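# Set the carton on the raised block within tape

## Task

Place the carton on top of the raised block so that no part of it extends beyond the blue tape outline, with the same face on top as at the start. It must stay there without the robot supporting it. Then release it and withdraw the arms.

## Robot and tools

Robot: two arms, left_arm and right_arm, each ending in a vacuum suction cup. Each has six joints (waist, shoulder, elbow, forearm roll, wrist pitch, wrist roll). Load limits in N m: waist 45, shoulder 45, elbow 27, forearm roll 27, wrist pitch 18, wrist roll 18. Every arm position is given for its cup point, the center of the cup's rim. The cup points along the cup point's own +z axis. About 4 cm back from the rim the tool gets wider, with its body and camera extending up to roughly 9 cm sideways, so leave room for that near obstacles.

Frame: one scene frame shared by both arms. The origin is on the table surface midway between the arms, +x runs out over the table, +z is up, and left_arm sits on the +y side. The words left and right are just arm names and do not mean sides of a camera image. Reported positions can be slightly off, more so when an arm reaches far.

The 16-number row (used by both execute_actions and move): one flat list covering both arms, left first. Order: left x, y, z in metres, then left qw, qx, qy, qz (w first), then left suction; then the same eight for the right arm. Position and quaternion are absolute targets in the scene frame, not offsets. Suction is in [-1, 1]: above 0.01 switches vacuum on, 0.01 or less switches it off, and the last value persists. To leave an arm alone, resend its last reported position and quaternion and its current suction value; a 0 in the suction slot is an off command. To hold an orientation, keep sending the same target quaternion rather than copying the reported one, which may drift. A target more than 0.6 m from the arm's last reported position along any cup-point axis gets refused.

execute_actions: argument actions is a list holding zero or one item. An empty list just returns the current state with camera pictures. An action item is {"rows": [...], "steps": n}: 1 to 15 rows, steps 3 to 15 (default 15), each step 1/30 s; each row covers one step and the final row repeats to fill the remaining steps. A wait item is {"steps": n} with n up to 300, counted from the previous result, so your reply time is included. Optional pictures (true/false) requests images. Each step, the commanded pose is limited to 70 mm and 16 degrees from the measured pose, so long moves need several calls; position wins over orientation if both cannot be met. The result arrives 3 steps before the action finishes; those remaining steps run while you reply. When nothing is pending, a Hand target line shows where each arm is being driven.

move: target is one 16-number row as above; suction values are applied at the start. speed is the top path speed in m/s, 0.002 to 0.5 (default 0.25); rotation is capped at twice that in rad/s. Both cup points follow straight lines that finish together, lasting 0.5 to 10 s; paths do not avoid obstacles or the other arm and may overshoot speed, especially with a nearly straight arm. Result has a move: line saying done, off_target, moving, held or fault, plus limits=paced (target clipped) or limits=held (some steps blocked, after which the arm may jump fast), and each arm's distance from its target. Pictures are included.

wait: seconds 0 to 10; nothing new is commanded.

zoom_image: camera is cam_left_wrist or cam_right_wrist (both 616x616); region [x0, y0, x1, y1] in pixels from the top-left corner, at most 504 by 504.

finished_scene: scene is the number of the scene you are in; it is final and reports success.

Result lines: each arm's pose and linear/angular velocity; suction_measured (near 0 means no seal, 0.83 or more means airtight, lower means leaking); part_present turns 1 at 0.50 and back to 0 under 0.45. pose unreachable means the clearance check altered or blocked that arm's command; HELD flags steps whose command was not sent. MOTOR HOT appears from 65 °C; at 80 °C the arm is braked until cool (OVER-TEMPERATURE FAULT). If a joint's contact torque hits its load limit, the arm backs off, stalls 10 s and drops the rest of the call.

Gripping: with suction on, press the 36 mm rim fully onto a flat smooth face of the carton, away from edges, seams and holes. Under vacuum the cup shortens, so a held object ends up as much as 12 mm nearer the tool than the cup point suggests; vacuum alone can lift an object. To release, set the carton down on the block, switch suction off, and back away at least 15 mm. If the cup seals on the table, switch suction off to free it.

Avoid: knocking anything off the table, fast or deep contacts (speed and how far the target lies past contact both raise the force), letting the arms collide, long load holding that heats motors, and flipping the carton. Loose objects may occasionally be nudged by outside pushes, so check the final placement.

Each tool is called after "Call:" in YAML: its name, and indented under it one key for each argument.

## Session

Call:
execute_actions:
  actions: []

Scene clock: 0.00 s of 5000.00 s.
left_arm: end_effector_position=(+0.4471, +0.4036, +0.2424) suction_measured=0.00 part_present=0 end_effector_quat_wxyz=(-0.002, -0.304, +0.953, +0.000) end_effector_velocity=(-0.000, -0.000, +0.000) end_effector_angular_velocity=(+0.000, -0.000, -0.001) | right_arm: end_effector_position=(+0.3413, -0.4595, +0.2440) suction_measured=0.00 part_present=0 end_effector_quat_wxyz=(-0.000, +0.323, +0.947, +0.001) end_effector_velocity=(-0.000, -0.000, +0.000) end_effector_angular_velocity=(-0.000, -0.000, -0.000)
Joint positions: left_arm=[ 0.    -0.264 -0.927 -0.     1.194  1.833] | right_arm=[-0.    -0.268 -0.928  0.002  1.196  2.876]
Joint velocities: left_arm=[ 0.    -0.001  0.001  0.     0.001  0.001] | right_arm=[-0. -0. -0.  0.  0. -0.]
Hand target (left_arm): +0.447, +0.404, +0.242; -0.002, -0.304, +0.953, +0.000
Hand target (right_arm): +0.341, -0.459, +0.244; -0.000, +0.323, +0.947, +0.001

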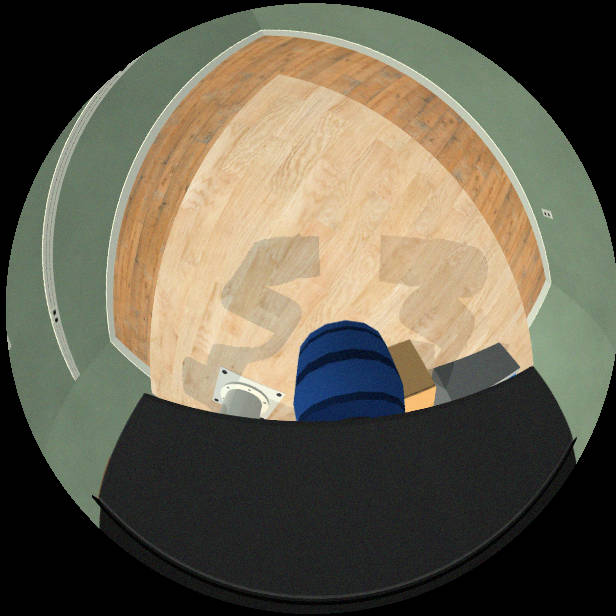

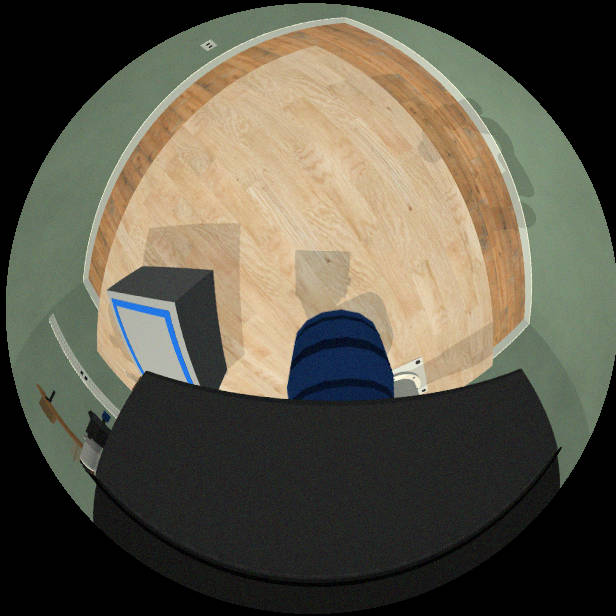

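Call:
move:
  target: [0.40, 0.30, 0.40, 0, 0.7071, 0.7071, 0, 0, 0.40, -0.36, 0.42, 0, -0.7071, 0.7071, 0, 0]
  speed: 0.4

Scene clock: 4.67 s of 5000.00 s.
left_arm: end_effector_position=(+0.4004, +0.3001, +0.3999) suction_measured=0.00 part_present=0 end_effector_quat_wxyz=(-0.000, +0.707, +0.707, +0.000) end_effector_velocity=(+0.000, -0.001, +0.001) end_effector_angular_velocity=(-0.001, -0.001, -0.009) | right_arm: end_effector_position=(+0.3995, -0.3601, +0.4200) suction_measured=0.00 part_present=0 end_effector_quat_wxyz=(+0.000, +0.707, -0.707, -0.000) end_effector_velocity=(+0.000, -0.000, +0.002) end_effector_angular_velocity=(-0.001, +0.001, +0.009)
Joint positions: left_arm=[-0.28  -0.372 -1.284  0.001  1.657  3.742] | right_arm=[ 0.236 -0.003 -1.713  0.     1.717  0.885]
Joint velocities: left_arm=[-0.001  0.001 -0.004 -0.001  0.002  0.008] | right_arm=[ 0.     0.006 -0.013 -0.001  0.009 -0.009]
Hand target (left_arm): +0.400, +0.300, +0.400; -0.000, +0.707, +0.707, +0.000
Hand target (right_arm): +0.400, -0.360, +0.420; +0.000, +0.707, -0.707, -0.000
Off the commanded pose (left_arm): 0.000 m, 0 deg.
Off the commanded pose (right_arm): 0.000 m, 0 deg.
Kept back: nothing.
move: done

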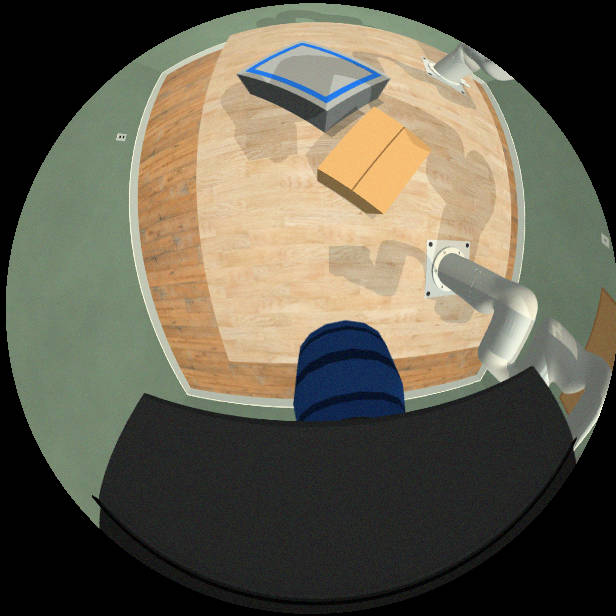

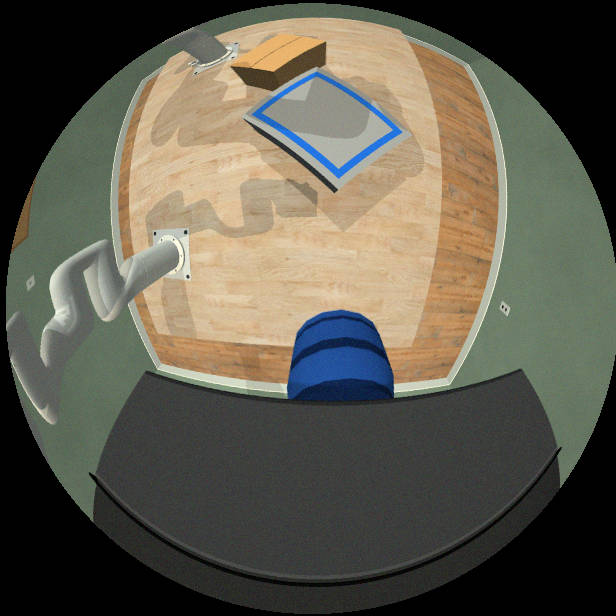

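Call:
zoom_image:
  camera: "cam_left_wrist"
  region: [220, 20, 500, 300]

Call:
zoom_image:
  camera: "cam_right_wrist"
  region: [140, 10, 430, 300]

Region (220, 20, 500, 300) of cam_left_wrist's 616x616 image, scaled by 1.800, with more detail than that image has.

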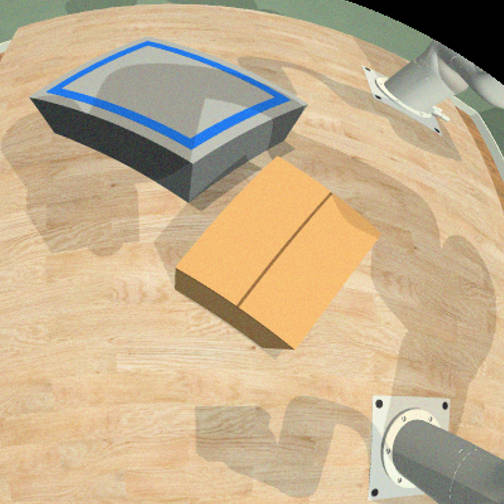

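Region (140, 10, 430, 300) of cam_right_wrist's 616x616 image, scaled by 1.738, with more detail than that image has.

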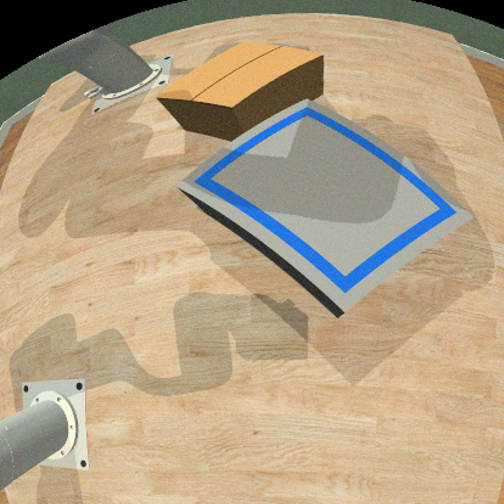

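Call:
zoom_image:
  camera: "cam_left_wrist"
  region: [300, 90, 450, 240]

Call:
zoom_image:
  camera: "cam_left_wrist"
  region: [400, 220, 500, 320]

Call:
zoom_image:
  camera: "cam_right_wrist"
  region: [230, 40, 430, 240]

Call:
zoom_image:
  camera: "cam_right_wrist"
  region: [120, 205, 220, 305]

Region (300, 90, 450, 240) of cam_left_wrist's 616x616 image, scaled by 3.360, with more detail than that image has.

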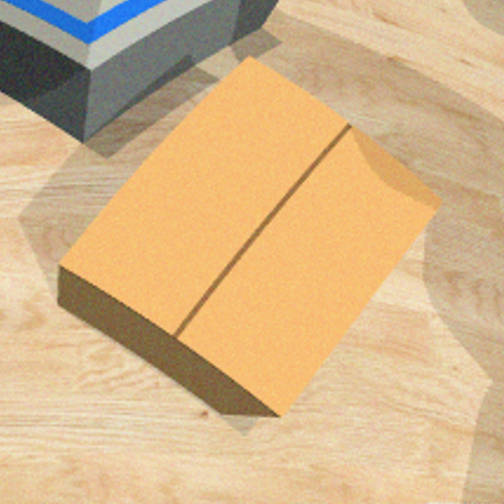

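Region (400, 220, 500, 320) of cam_left_wrist's 616x616 image, scaled by 5.040, with more detail than that image has.

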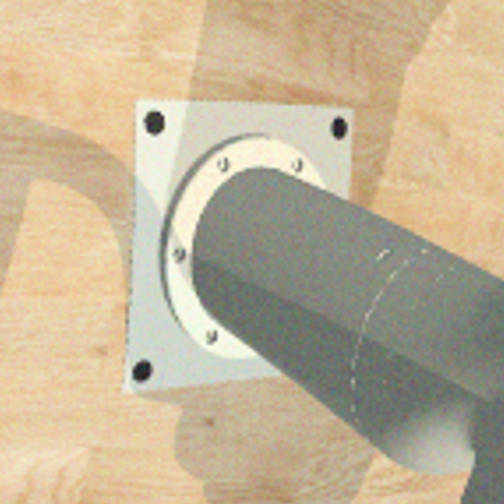

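Region (230, 40, 430, 240) of cam_right_wrist's 616x616 image, scaled by 2.520, with more detail than that image has.

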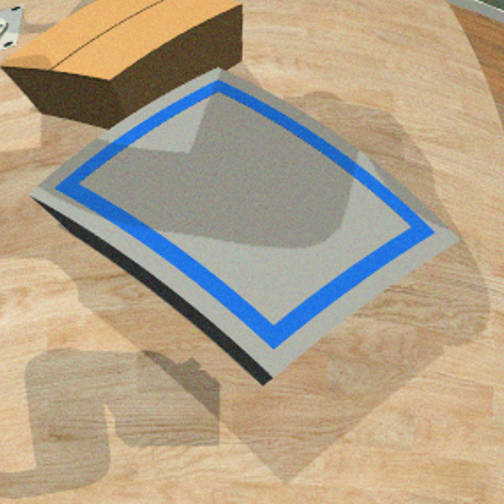

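Region (120, 205, 220, 305) of cam_right_wrist's 616x616 image, scaled by 5.040, with more detail than that image has.

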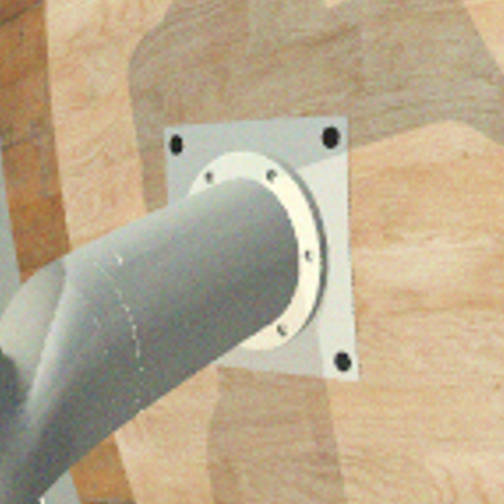

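Call:
zoom_image:
  camera: "cam_right_wrist"
  region: [230, 100, 350, 220]

Call:
zoom_image:
  camera: "cam_right_wrist"
  region: [220, 20, 340, 140]

Call:
zoom_image:
  camera: "cam_left_wrist"
  region: [225, 20, 405, 200]

Region (230, 100, 350, 220) of cam_right_wrist's 616x616 image, scaled by 4.200, with more detail than that image has.

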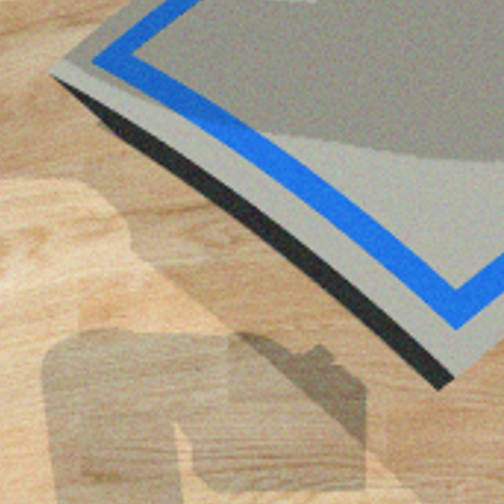

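Region (220, 20, 340, 140) of cam_right_wrist's 616x616 image, scaled by 4.200, with more detail than that image has.

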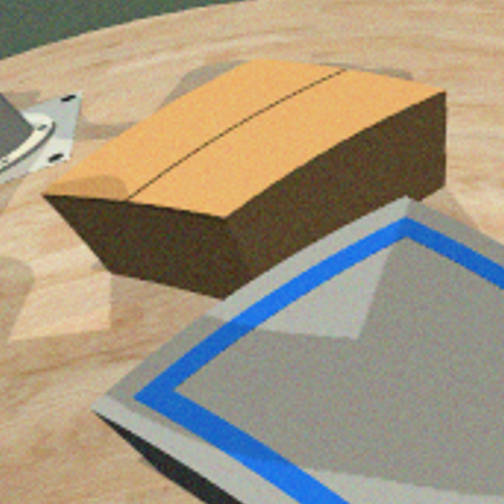

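Region (225, 20, 405, 200) of cam_left_wrist's 616x616 image, scaled by 2.800, with more detail than that image has.

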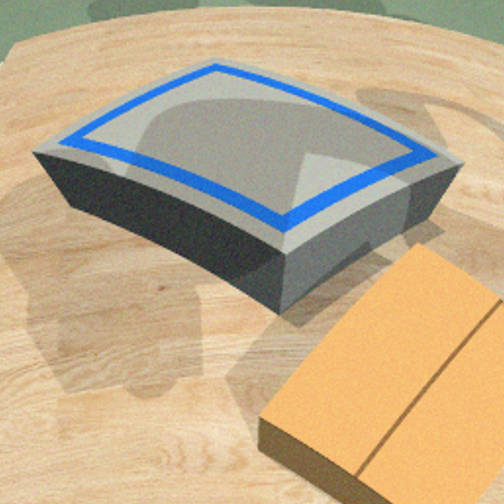

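Call:
move:
  target: [0.317, 0.114, 0.21, 0, 0.3107, 0.9505, 0, 0, 0.40, -0.36, 0.42, 0, -0.7071, 0.7071, 0, 0]
  speed: 0.3

Scene clock: 12.13 s of 5000.00 s.
left_arm: end_effector_position=(+0.3169, +0.1145, +0.2103) suction_measured=0.00 part_present=0 end_effector_quat_wxyz=(+0.000, +0.311, +0.950, +0.001) end_effector_velocity=(-0.000, -0.001, -0.002) end_effector_angular_velocity=(+0.005, +0.000, +0.006) | right_arm: end_effector_position=(+0.4000, -0.3600, +0.4200) suction_measured=0.00 part_present=0 end_effector_quat_wxyz=(+0.000, +0.707, -0.707, +0.000) end_effector_velocity=(+0.000, -0.000, +0.000) end_effector_angular_velocity=(+0.000, -0.001, -0.000)
Joint positions: left_arm=[-0.85  -0.36  -0.747  0.002  1.107  2.233] | right_arm=[ 0.236 -0.001 -1.715  0.     1.717  0.886]
Joint velocities: left_arm=[-0.004  0.006 -0.     0.004 -0.001 -0.012] | right_arm=[-0.    -0.     0.    -0.    -0.001  0.   ]
Hand target (left_arm): +0.317, +0.114, +0.210; +0.000, +0.311, +0.951, +0.001
Hand target (right_arm): +0.400, -0.360, +0.420; +0.000, +0.707, -0.707, +0.000
Off the commanded pose (left_arm): 0.001 m, 0 deg.
Off the commanded pose (right_arm): 0.000 m, 0 deg.
Kept back: nothing.
After step 90, 2.30 s passed at rest.
move: done

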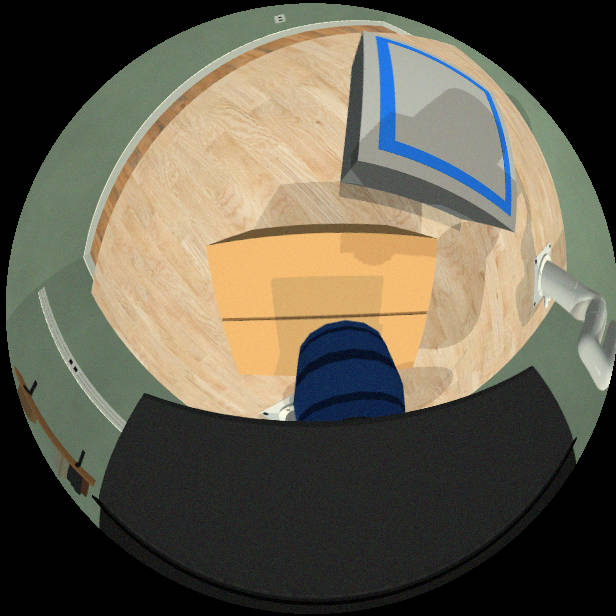

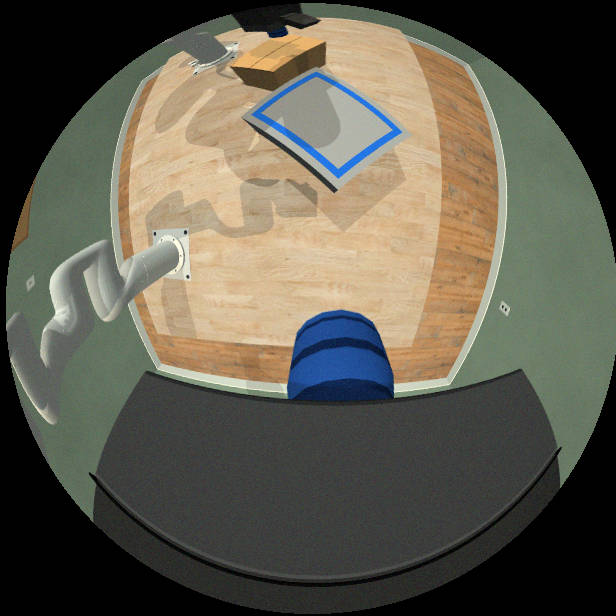

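Call:
zoom_image:
  camera: "cam_left_wrist"
  region: [190, 180, 460, 450]

Region (190, 180, 460, 450) of cam_left_wrist's 616x616 image, scaled by 1.867, with more detail than that image has.

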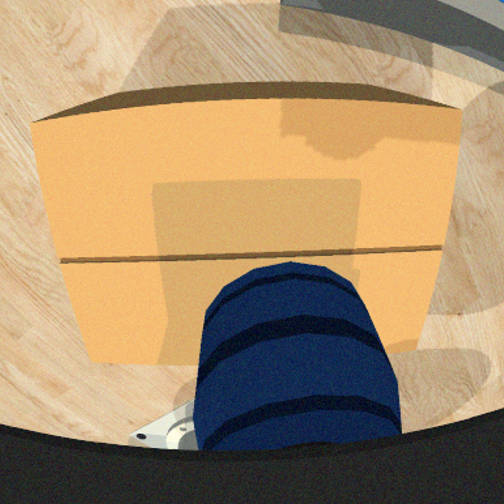

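Call:
move:
  target: [0.3217, 0.1159, 0.150, 0, 0.3107, 0.9505, 0, 0, 0.40, -0.36, 0.42, 0, -0.7071, 0.7071, 0, 0]
  speed: 0.12

Scene clock: 13.83 s of 5000.00 s.
left_arm: end_effector_position=(+0.3217, +0.1159, +0.1504) suction_measured=0.00 part_present=0 end_effector_quat_wxyz=(+0.000, +0.311, +0.951, -0.000) end_effector_velocity=(-0.000, +0.000, -0.003) end_effector_angular_velocity=(+0.002, +0.001, -0.001) | right_arm: end_effector_position=(+0.4000, -0.3600, +0.4200) suction_measured=0.00 part_present=0 end_effector_quat_wxyz=(-0.000, +0.707, -0.707, +0.000) end_effector_velocity=(-0.000, +0.000, -0.000) end_effector_angular_velocity=(+0.001, +0.001, +0.001)
Joint positions: left_arm=[-0.837 -0.275 -0.641 -0.     0.916  2.246] | right_arm=[ 0.236 -0.001 -1.715  0.     1.717  0.886]
Joint velocities: left_arm=[ 0.     0.005  0.003  0.001 -0.005  0.   ] | right_arm=[ 0.     0.001 -0.     0.001  0.     0.   ]
Hand target (left_arm): +0.322, +0.116, +0.150; -0.000, +0.311, +0.951, -0.000
Hand target (right_arm): +0.400, -0.360, +0.420; -0.000, +0.707, -0.707, +0.000
Off the commanded pose (left_arm): 0.000 m, 0 deg.
Off the commanded pose (right_arm): 0.000 m, 0 deg.
Kept back: nothing.
move: done

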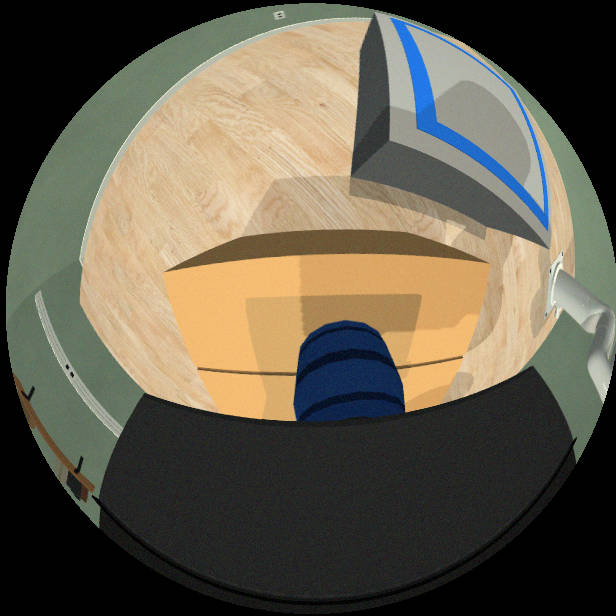

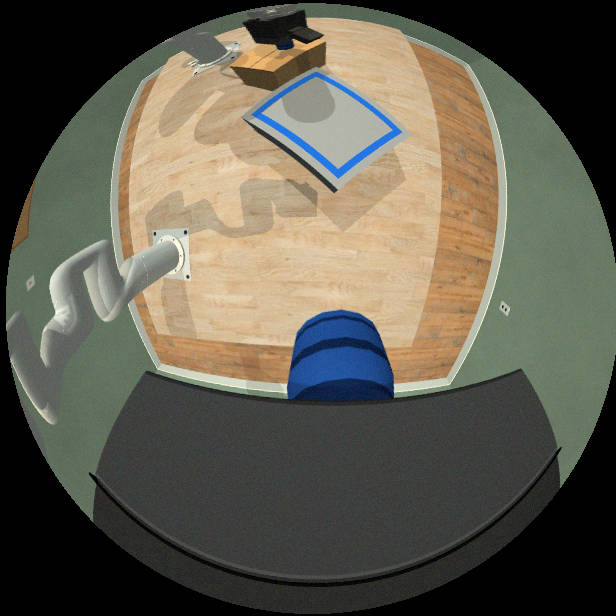

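Call:
move:
  target: [0.3217, 0.1159, 0.126, 0, 0.3107, 0.9505, 0, 1, 0.40, -0.36, 0.42, 0, -0.7071, 0.7071, 0, 0]
  speed: 0.04

Scene clock: 15.17 s of 5000.00 s.
left_arm: end_effector_position=(+0.3215, +0.1161, +0.1257) suction_measured=0.88 part_present=1 end_effector_quat_wxyz=(-0.000, +0.311, +0.951, +0.000) end_effector_velocity=(+0.000, -0.000, +0.000) end_effector_angular_velocity=(-0.002, -0.002, -0.001) | right_arm: end_effector_position=(+0.4000, -0.3600, +0.4200) suction_measured=0.00 part_present=0 end_effector_quat_wxyz=(-0.000, +0.707, -0.707, +0.000) end_effector_velocity=(-0.000, +0.000, +0.000) end_effector_angular_velocity=(+0.000, +0.000, +0.000)
Joint positions: left_arm=[-0.837 -0.23  -0.605  0.     0.836  2.246] | right_arm=[ 0.236 -0.001 -1.715  0.     1.717  0.886]
Joint velocities: left_arm=[-0.001 -0.     0.001 -0.    -0.003  0.001] | right_arm=[ 0.    -0.    -0.     0.     0.001 -0.   ]
Hand target (left_arm): +0.322, +0.116, +0.126; +0.000, +0.311, +0.951, +0.000
Hand target (right_arm): +0.400, -0.360, +0.420; -0.000, +0.707, -0.707, -0.000
Off the commanded pose (left_arm): 0.000 m, 0 deg.
Off the commanded pose (right_arm): 0.000 m, 0 deg.
Kept back: nothing.
move: done

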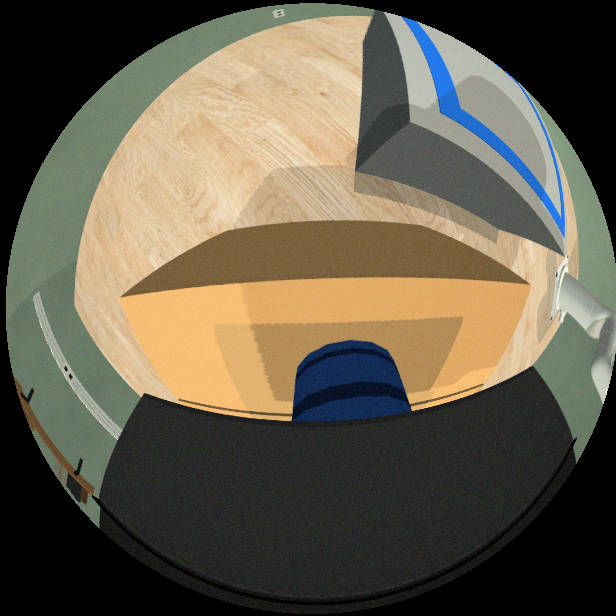

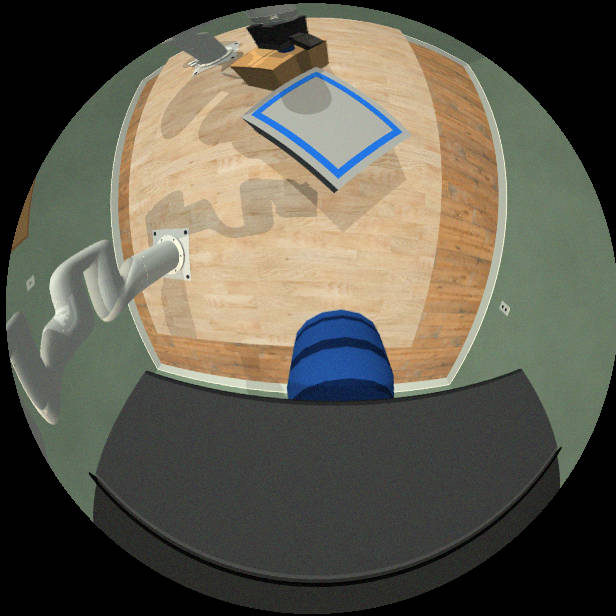

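Call:
move:
  target: [0.3217, 0.1159, 0.150, 0, 0.3107, 0.9505, 0, 1, 0.40, -0.36, 0.42, 0, -0.7071, 0.7071, 0, 0]
  speed: 0.03

Scene clock: 18.87 s of 5000.00 s.
left_arm: end_effector_position=(+0.3217, +0.1159, +0.1497) suction_measured=0.89 part_present=1 end_effector_quat_wxyz=(-0.000, +0.311, +0.951, +0.000) end_effector_velocity=(-0.001, +0.001, +0.000) end_effector_angular_velocity=(+0.005, +0.005, -0.002) | right_arm: end_effector_position=(+0.4000, -0.3600, +0.4200) suction_measured=0.00 part_present=0 end_effector_quat_wxyz=(-0.000, +0.707, -0.707, +0.000) end_effector_velocity=(-0.000, +0.000, +0.000) end_effector_angular_velocity=(+0.002, -0.000, -0.000)
Joint positions: left_arm=[-0.837 -0.273 -0.641  0.     0.915  2.246] | right_arm=[ 0.236 -0.001 -1.715  0.     1.717  0.886]
Joint velocities: left_arm=[-0.002  0.    -0.002  0.     0.008  0.   ] | right_arm=[-0.    -0.001  0.     0.002  0.    -0.   ]
Hand target (left_arm): +0.322, +0.116, +0.150; -0.000, +0.311, +0.951, -0.000
Hand target (right_arm): +0.400, -0.360, +0.420; +0.000, +0.707, -0.707, -0.000
Off the commanded pose (left_arm): 0.000 m, 0 deg.
Off the commanded pose (right_arm): 0.000 m, 0 deg.
Kept back: nothing.
move: done

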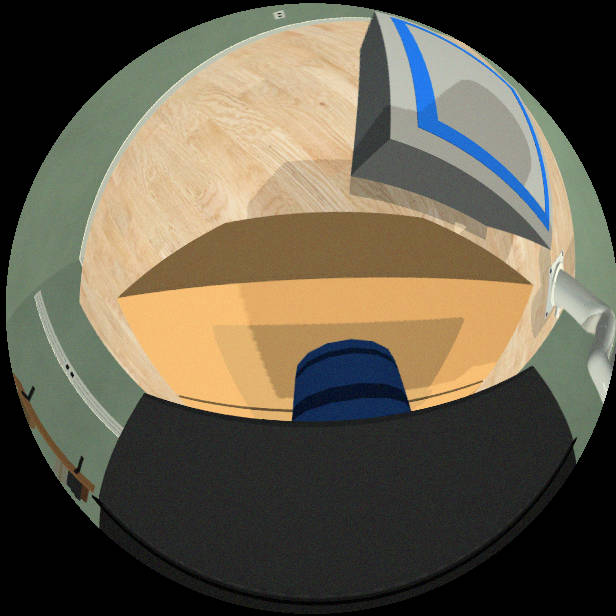

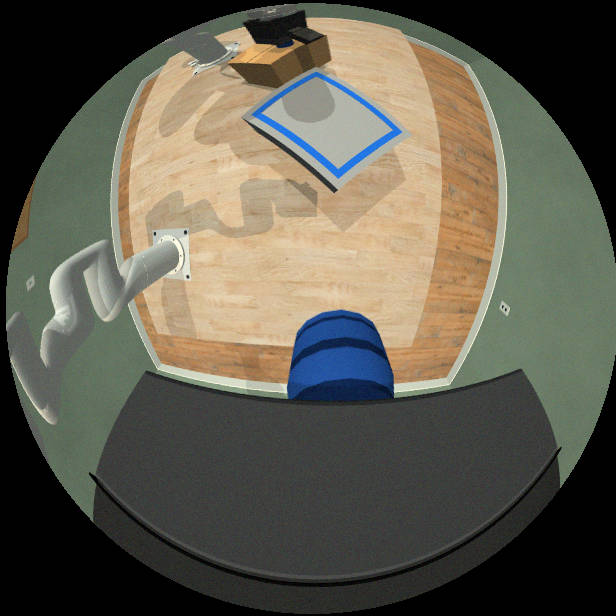

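Call:
move:
  target: [0.3200, 0.1180, 0.290, 0, 0.3107, 0.9505, 0, 1, 0.40, -0.36, 0.42, 0, -0.7071, 0.7071, 0, 0]
  speed: 0.12

Scene clock: 21.00 s of 5000.00 s.
left_arm: end_effector_position=(+0.3201, +0.1179, +0.2892) suction_measured=0.89 part_present=1 end_effector_quat_wxyz=(-0.001, +0.311, +0.950, +0.000) end_effector_velocity=(+0.001, -0.001, +0.005) end_effector_angular_velocity=(-0.002, -0.001, -0.000) | right_arm: end_effector_position=(+0.4000, -0.3600, +0.4200) suction_measured=0.00 part_present=0 end_effector_quat_wxyz=(+0.000, +0.707, -0.707, -0.000) end_effector_velocity=(+0.000, -0.000, +0.000) end_effector_angular_velocity=(-0.001, -0.000, -0.000)
Joint positions: left_arm=[-0.836 -0.395 -0.945 -0.     1.341  2.247] | right_arm=[ 0.236 -0.001 -1.715  0.     1.717  0.886]
Joint velocities: left_arm=[ 0.     0.001 -0.014 -0.     0.01   0.001] | right_arm=[-0.    -0.    -0.    -0.001 -0.     0.   ]
Hand target (left_arm): +0.320, +0.118, +0.290; -0.000, +0.311, +0.950, -0.000
Hand target (right_arm): +0.400, -0.360, +0.420; +0.000, +0.707, -0.707, -0.000
Off the commanded pose (left_arm): 0.001 m, 0 deg.
Off the commanded pose (right_arm): 0.000 m, 0 deg.
Kept back: nothing.
move: done

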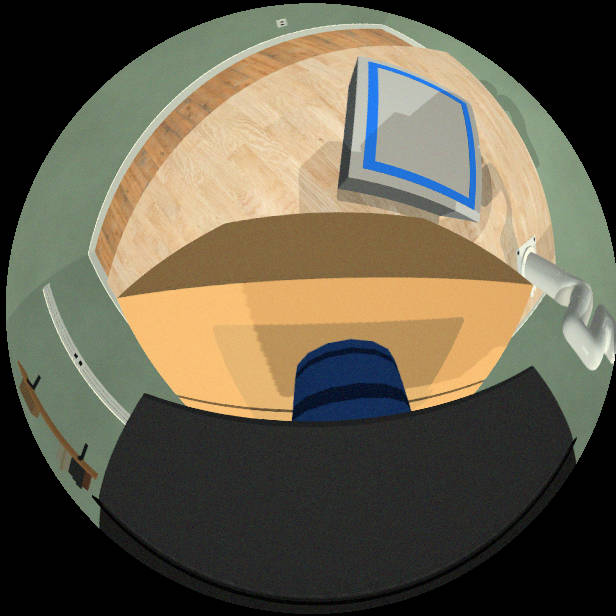

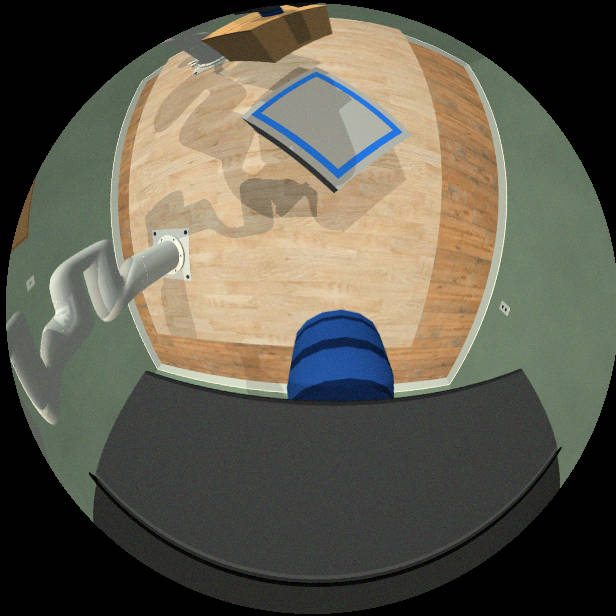

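Call:
zoom_image:
  camera: "cam_left_wrist"
  region: [320, 45, 510, 235]

Region (320, 45, 510, 235) of cam_left_wrist's 616x616 image, scaled by 2.653, with more detail than that image has.

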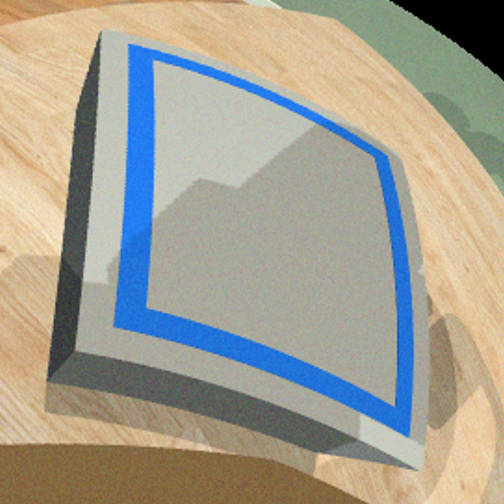

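Call:
move:
  target: [0.410, -0.112, 0.285, 0, -0.3867, 0.9222, 0, 1, 0.40, -0.36, 0.42, 0, -0.7071, 0.7071, 0, 0]
  speed: 0.25

Scene clock: 24.80 s of 5000.00 s.
left_arm: end_effector_position=(+0.4100, -0.1117, +0.2847) suction_measured=0.89 part_present=1 end_effector_quat_wxyz=(+0.000, -0.386, +0.922, -0.000) end_effector_velocity=(+0.000, -0.001, -0.001) end_effector_angular_velocity=(+0.011, +0.008, +0.008) | right_arm: end_effector_position=(+0.4000, -0.3600, +0.4200) suction_measured=0.00 part_present=0 end_effector_quat_wxyz=(+0.000, +0.707, -0.707, -0.000) end_effector_velocity=(-0.000, +0.000, -0.000) end_effector_angular_velocity=(+0.000, +0.001, +0.000)
Joint positions: left_arm=[-1.019  0.457 -1.93   0.001  1.473  0.639] | right_arm=[ 0.236 -0.001 -1.715  0.     1.717  0.886]
Joint velocities: left_arm=[-0.     0.02  -0.032 -0.     0.025 -0.008] | right_arm=[ 0.     0.    -0.     0.     0.001 -0.   ]
Hand target (left_arm): +0.410, -0.112, +0.285; +0.000, -0.387, +0.922, +0.000
Hand target (right_arm): +0.400, -0.360, +0.420; +0.000, +0.707, -0.707, +0.000
Off the commanded pose (left_arm): 0.000 m, 0 deg.
Off the commanded pose (right_arm): 0.000 m, 0 deg.
Kept back: nothing.
move: done

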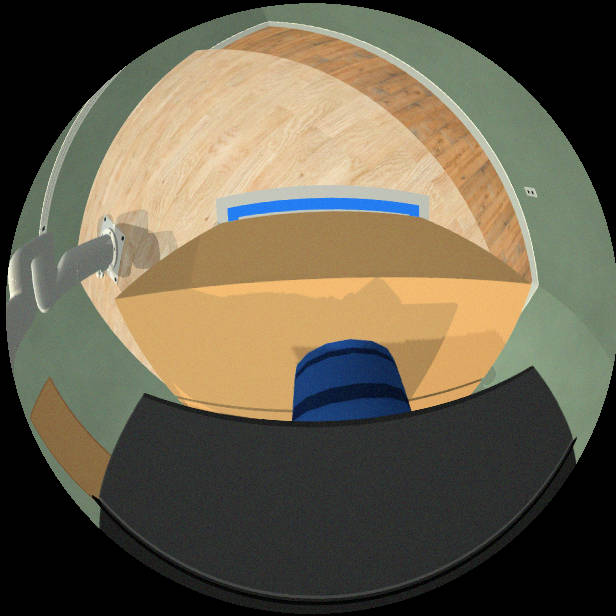

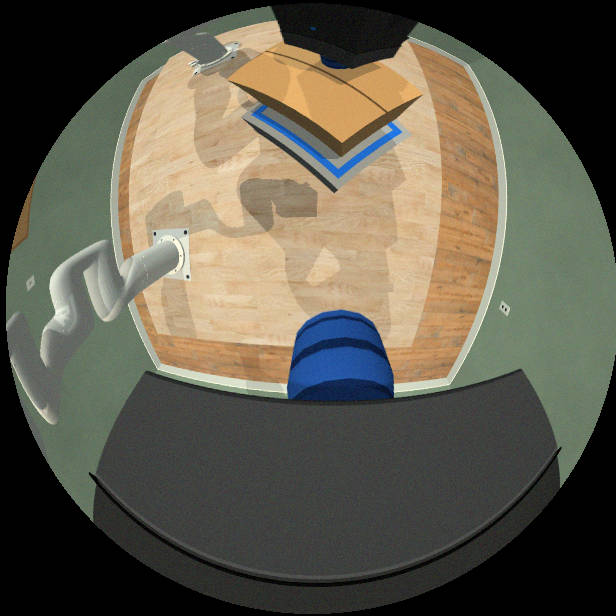

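Call:
zoom_image:
  camera: "cam_left_wrist"
  region: [200, 150, 450, 280]

Call:
zoom_image:
  camera: "cam_right_wrist"
  region: [220, 30, 440, 210]

Region (200, 150, 450, 280) of cam_left_wrist's 616x616 image, scaled by 2.016, with more detail than that image has; it fills the top 262 rows of this view, and the rest is white.

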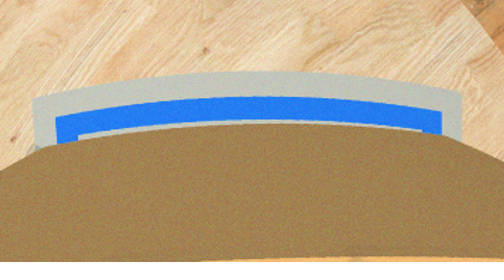

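Region (220, 30, 440, 210) of cam_right_wrist's 616x616 image, scaled by 2.291, with more detail than that image has; it fills the top 412 rows of this view, and the rest is white.

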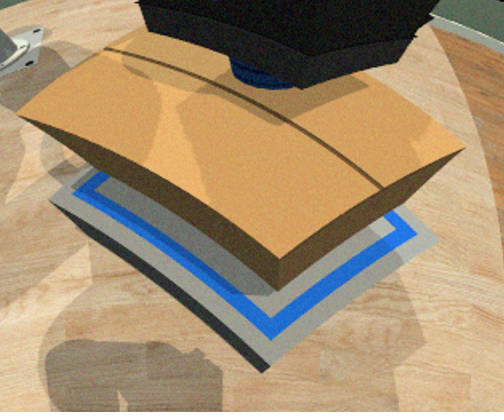

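Call:
move:
  target: [0.4094, -0.1181, 0.259, 0, -0.3827, 0.9239, 0, 1, 0.40, -0.36, 0.42, 0, -0.7071, 0.7071, 0, 0]
  speed: 0.04

Scene clock: 27.17 s of 5000.00 s.
left_arm: end_effector_position=(+0.4094, -0.1180, +0.2593) suction_measured=0.89 part_present=1 end_effector_quat_wxyz=(+0.000, -0.383, +0.924, -0.000) end_effector_velocity=(+0.002, -0.001, +0.002) end_effector_angular_velocity=(-0.008, -0.006, +0.002) | right_arm: end_effector_position=(+0.4000, -0.3600, +0.4200) suction_measured=0.00 part_present=0 end_effector_quat_wxyz=(-0.000, +0.707, -0.707, +0.000) end_effector_velocity=(-0.000, -0.000, -0.000) end_effector_angular_velocity=(+0.000, +0.002, -0.000)
Joint positions: left_arm=[-1.026  0.468 -1.875  0.     1.407  0.64 ] | right_arm=[ 0.236 -0.001 -1.715  0.     1.717  0.886]
Joint velocities: left_arm=[ 0.001 -0.003  0.    -0.    -0.008 -0.   ] | right_arm=[-0.     0.    -0.     0.001  0.001  0.   ]
Hand target (left_arm): +0.409, -0.118, +0.259; +0.000, -0.383, +0.924, +0.000
Hand target (right_arm): +0.400, -0.360, +0.420; +0.000, +0.707, -0.707, +0.000
Off the commanded pose (left_arm): 0.000 m, 0 deg.
Off the commanded pose (right_arm): 0.000 m, 0 deg.
Kept back: nothing.
move: done

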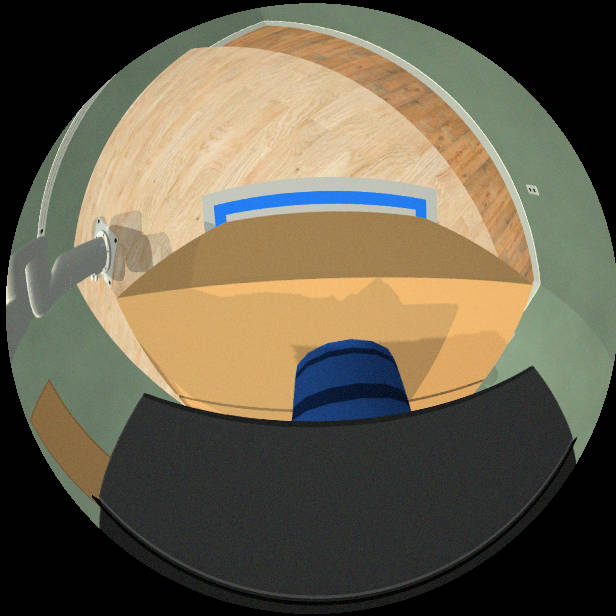

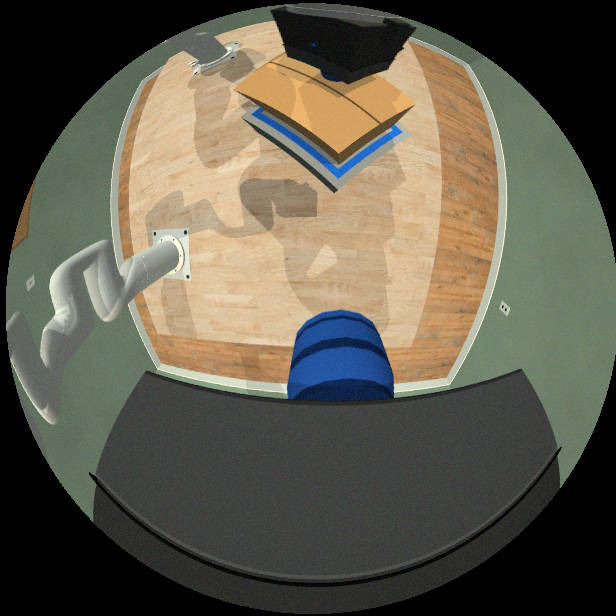

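Call:
zoom_image:
  camera: "cam_left_wrist"
  region: [190, 150, 450, 290]

Call:
zoom_image:
  camera: "cam_right_wrist"
  region: [225, 50, 425, 210]

Region (190, 150, 450, 290) of cam_left_wrist's 616x616 image, scaled by 1.938, with more detail than that image has; it fills the top 271 rows of this view, and the rest is white.

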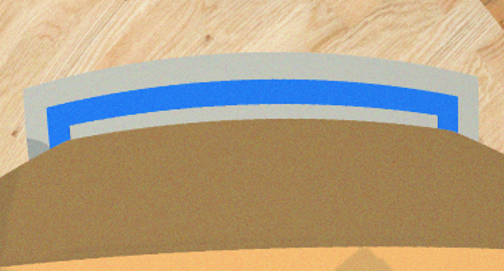

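Region (225, 50, 425, 210) of cam_right_wrist's 616x616 image, scaled by 2.520, with more detail than that image has; it fills the top 403 rows of this view, and the rest is white.

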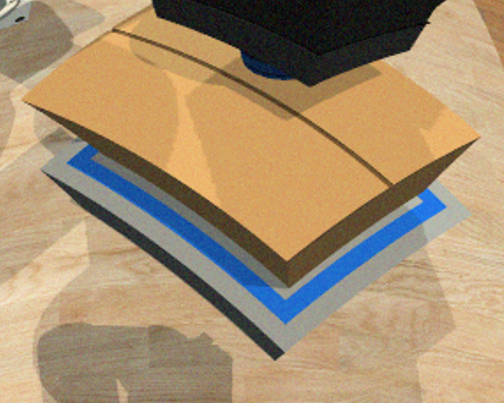

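Call:
move:
  target: [0.4215, -0.1060, 0.239, 0, -0.3827, 0.9239, 0, 1, 0.40, -0.36, 0.42, 0, -0.7071, 0.7071, 0, 0]
  speed: 0.025

Scene clock: 29.93 s of 5000.00 s.
left_arm: end_effector_position=(+0.4217, -0.1061, +0.2400) suction_measured=0.89 part_present=1 end_effector_quat_wxyz=(+0.000, -0.383, +0.924, -0.001) end_effector_velocity=(+0.001, +0.000, -0.002) end_effector_angular_velocity=(+0.000, -0.000, -0.002) | right_arm: end_effector_position=(+0.4000, -0.3600, +0.4200) suction_measured=0.00 part_present=0 end_effector_quat_wxyz=(-0.000, +0.707, -0.707, -0.000) end_effector_velocity=(-0.000, +0.000, -0.000) end_effector_angular_velocity=(+0.000, +0.001, +0.000)
Joint positions: left_arm=[-0.998  0.455 -1.801  0.     1.344  0.668] | right_arm=[ 0.236 -0.001 -1.715  0.     1.717  0.886]
Joint velocities: left_arm=[ 0.001  0.     0.006  0.    -0.007  0.003] | right_arm=[ 0.     0.     0.     0.     0.001 -0.   ]
Hand target (left_arm): +0.421, -0.106, +0.239; -0.000, -0.383, +0.924, -0.000
Hand target (right_arm): +0.400, -0.360, +0.420; +0.000, +0.707, -0.707, -0.000
Off the commanded pose (left_arm): 0.001 m, 0 deg.
Off the commanded pose (right_arm): 0.000 m, 0 deg.
Kept back: nothing.
move: done

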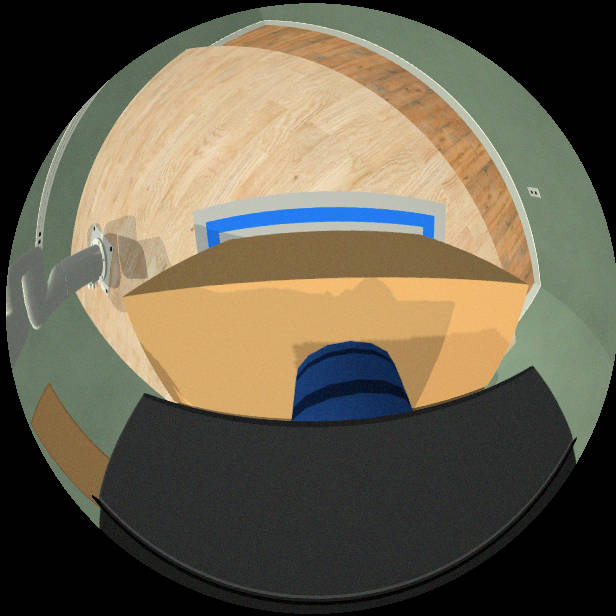

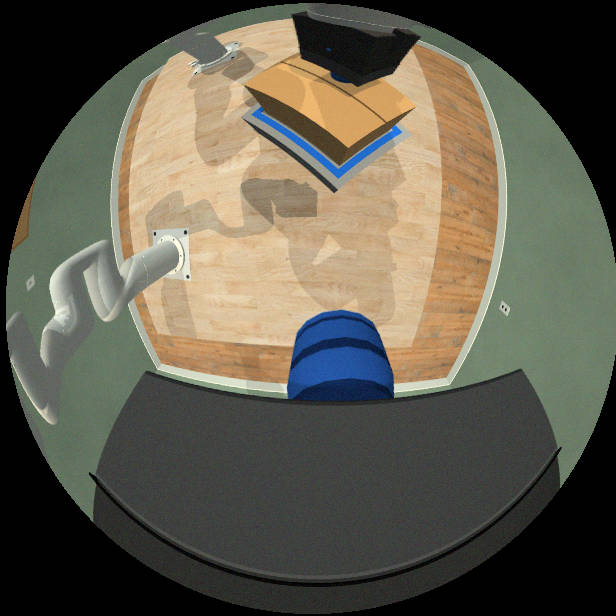

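Call:
execute_actions:
  actions:
    - {"rows": [[0.4217, -0.1061, 0.2405, 0, -0.3827, 0.9239, 0, 0, 0.40, -0.36, 0.42, 0, -0.7071, 0.7071, 0, 0]], "steps": 12}

Scene clock: 30.30 s of 5000.00 s.
left_arm: end_effector_position=(+0.4221, -0.1069, +0.2429) suction_measured=0.00 part_present=0 end_effector_quat_wxyz=(+0.001, -0.383, +0.924, -0.003) end_effector_velocity=(-0.000, +0.002, -0.010) end_effector_angular_velocity=(+0.016, +0.012, +0.001) | right_arm: end_effector_position=(+0.4000, -0.3600, +0.4200) suction_measured=0.00 part_present=0 end_effector_quat_wxyz=(+0.000, +0.707, -0.707, -0.000) end_effector_velocity=(+0.000, +0.000, -0.000) end_effector_angular_velocity=(+0.001, -0.000, -0.000)
Joint positions: left_arm=[-0.998  0.455 -1.807 -0.     1.347  0.668] | right_arm=[ 0.236 -0.001 -1.715  0.     1.717  0.886]
Joint velocities: left_arm=[0.002 0.013 0.005 0.    0.003 0.   ] | right_arm=[-0.     0.    -0.     0.001 -0.001 -0.   ]
Steps of this call (steps 1 to 2: nothing new was sent; steps 3 to 11: the first 9 steps of this action). Readings (end_effector_position | what the end effector reports):
3: left_arm (+0.4218, -0.1060, +0.2399) | right_arm (+0.4000, -0.3600, +0.4200) | left_arm suction_measured=0.49 part_present=1 | right_arm suction_measured=0.00 part_present=0
4: left_arm (+0.4218, -0.1063, +0.2404) | right_arm (+0.4000, -0.3600, +0.4200) | left_arm suction_measured=0.08 part_present=0 | right_arm suction_measured=0.00 part_present=0
6: left_arm (+0.4226, -0.1073, +0.2445) | right_arm (+0.4000, -0.3600, +0.4200) | left_arm suction_measured=0.00 part_present=0 | right_arm suction_measured=0.00 part_present=0
10: left_arm (+0.4222, -0.1070, +0.2434) | right_arm (+0.4000, -0.3600, +0.4200) | left_arm suction_measured=0.00 part_present=0 | right_arm suction_measured=0.00 part_present=0
11: the state above

Call:
move:
  target: [0.405, -0.070, 0.320, 0, -0.3827, 0.9239, 0, 0, 0.40, -0.36, 0.42, 0, -0.7071, 0.7071, 0, 0]
  speed: 0.15

Scene clock: 31.60 s of 5000.00 s.
left_arm: end_effector_position=(+0.4050, -0.0702, +0.3193) suction_measured=0.00 part_present=0 end_effector_quat_wxyz=(-0.000, -0.383, +0.924, +0.001) end_effector_velocity=(+0.000, +0.001, +0.005) end_effector_angular_velocity=(-0.005, -0.004, +0.001) | right_arm: end_effector_position=(+0.4000, -0.3600, +0.4200) suction_measured=0.00 part_present=0 end_effector_quat_wxyz=(-0.000, +0.707, -0.707, -0.000) end_effector_velocity=(-0.000, -0.000, -0.000) end_effector_angular_velocity=(-0.001, +0.000, -0.000)
Joint positions: left_arm=[-0.982  0.32  -1.831 -0.     1.513  0.685] | right_arm=[ 0.236 -0.001 -1.715  0.     1.717  0.886]
Joint velocities: left_arm=[ 0.001 -0.005 -0.006 -0.     0.004  0.001] | right_arm=[ 0.    -0.     0.    -0.001  0.    -0.   ]
Hand target (left_arm): +0.405, -0.070, +0.320; -0.000, -0.383, +0.924, -0.000
Hand target (right_arm): +0.400, -0.360, +0.420; +0.000, +0.707, -0.707, +0.000
Off your previous action's commanded pose (left_arm): 0.002 m, 0 deg at its last step (step 3 of this call).
Off your previous action's commanded pose (right_arm): 0.000 m, 0 deg at its last step (step 3 of this call).
Off the commanded pose (left_arm): 0.001 m, 0 deg.
Off the commanded pose (right_arm): 0.000 m, 0 deg.
Kept back: nothing.
move: done

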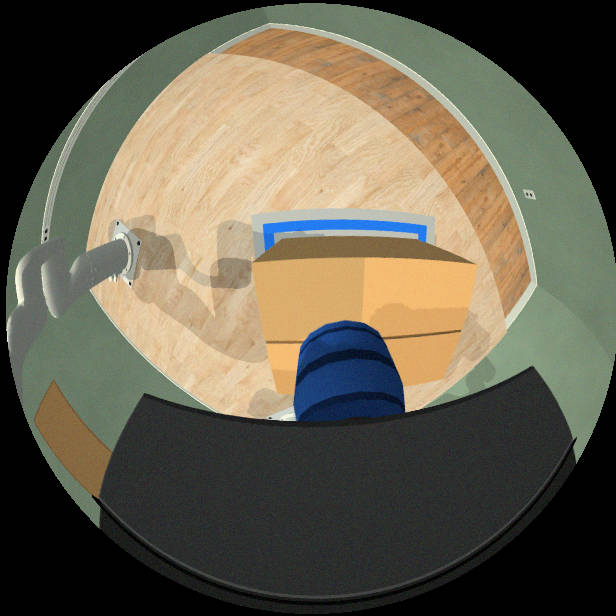

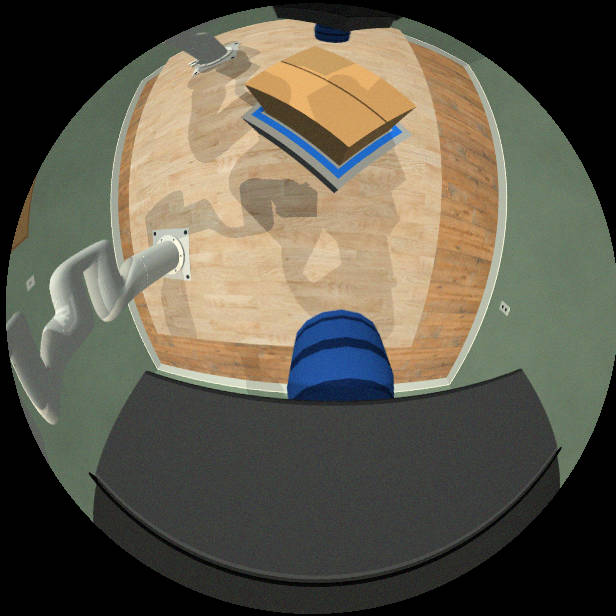

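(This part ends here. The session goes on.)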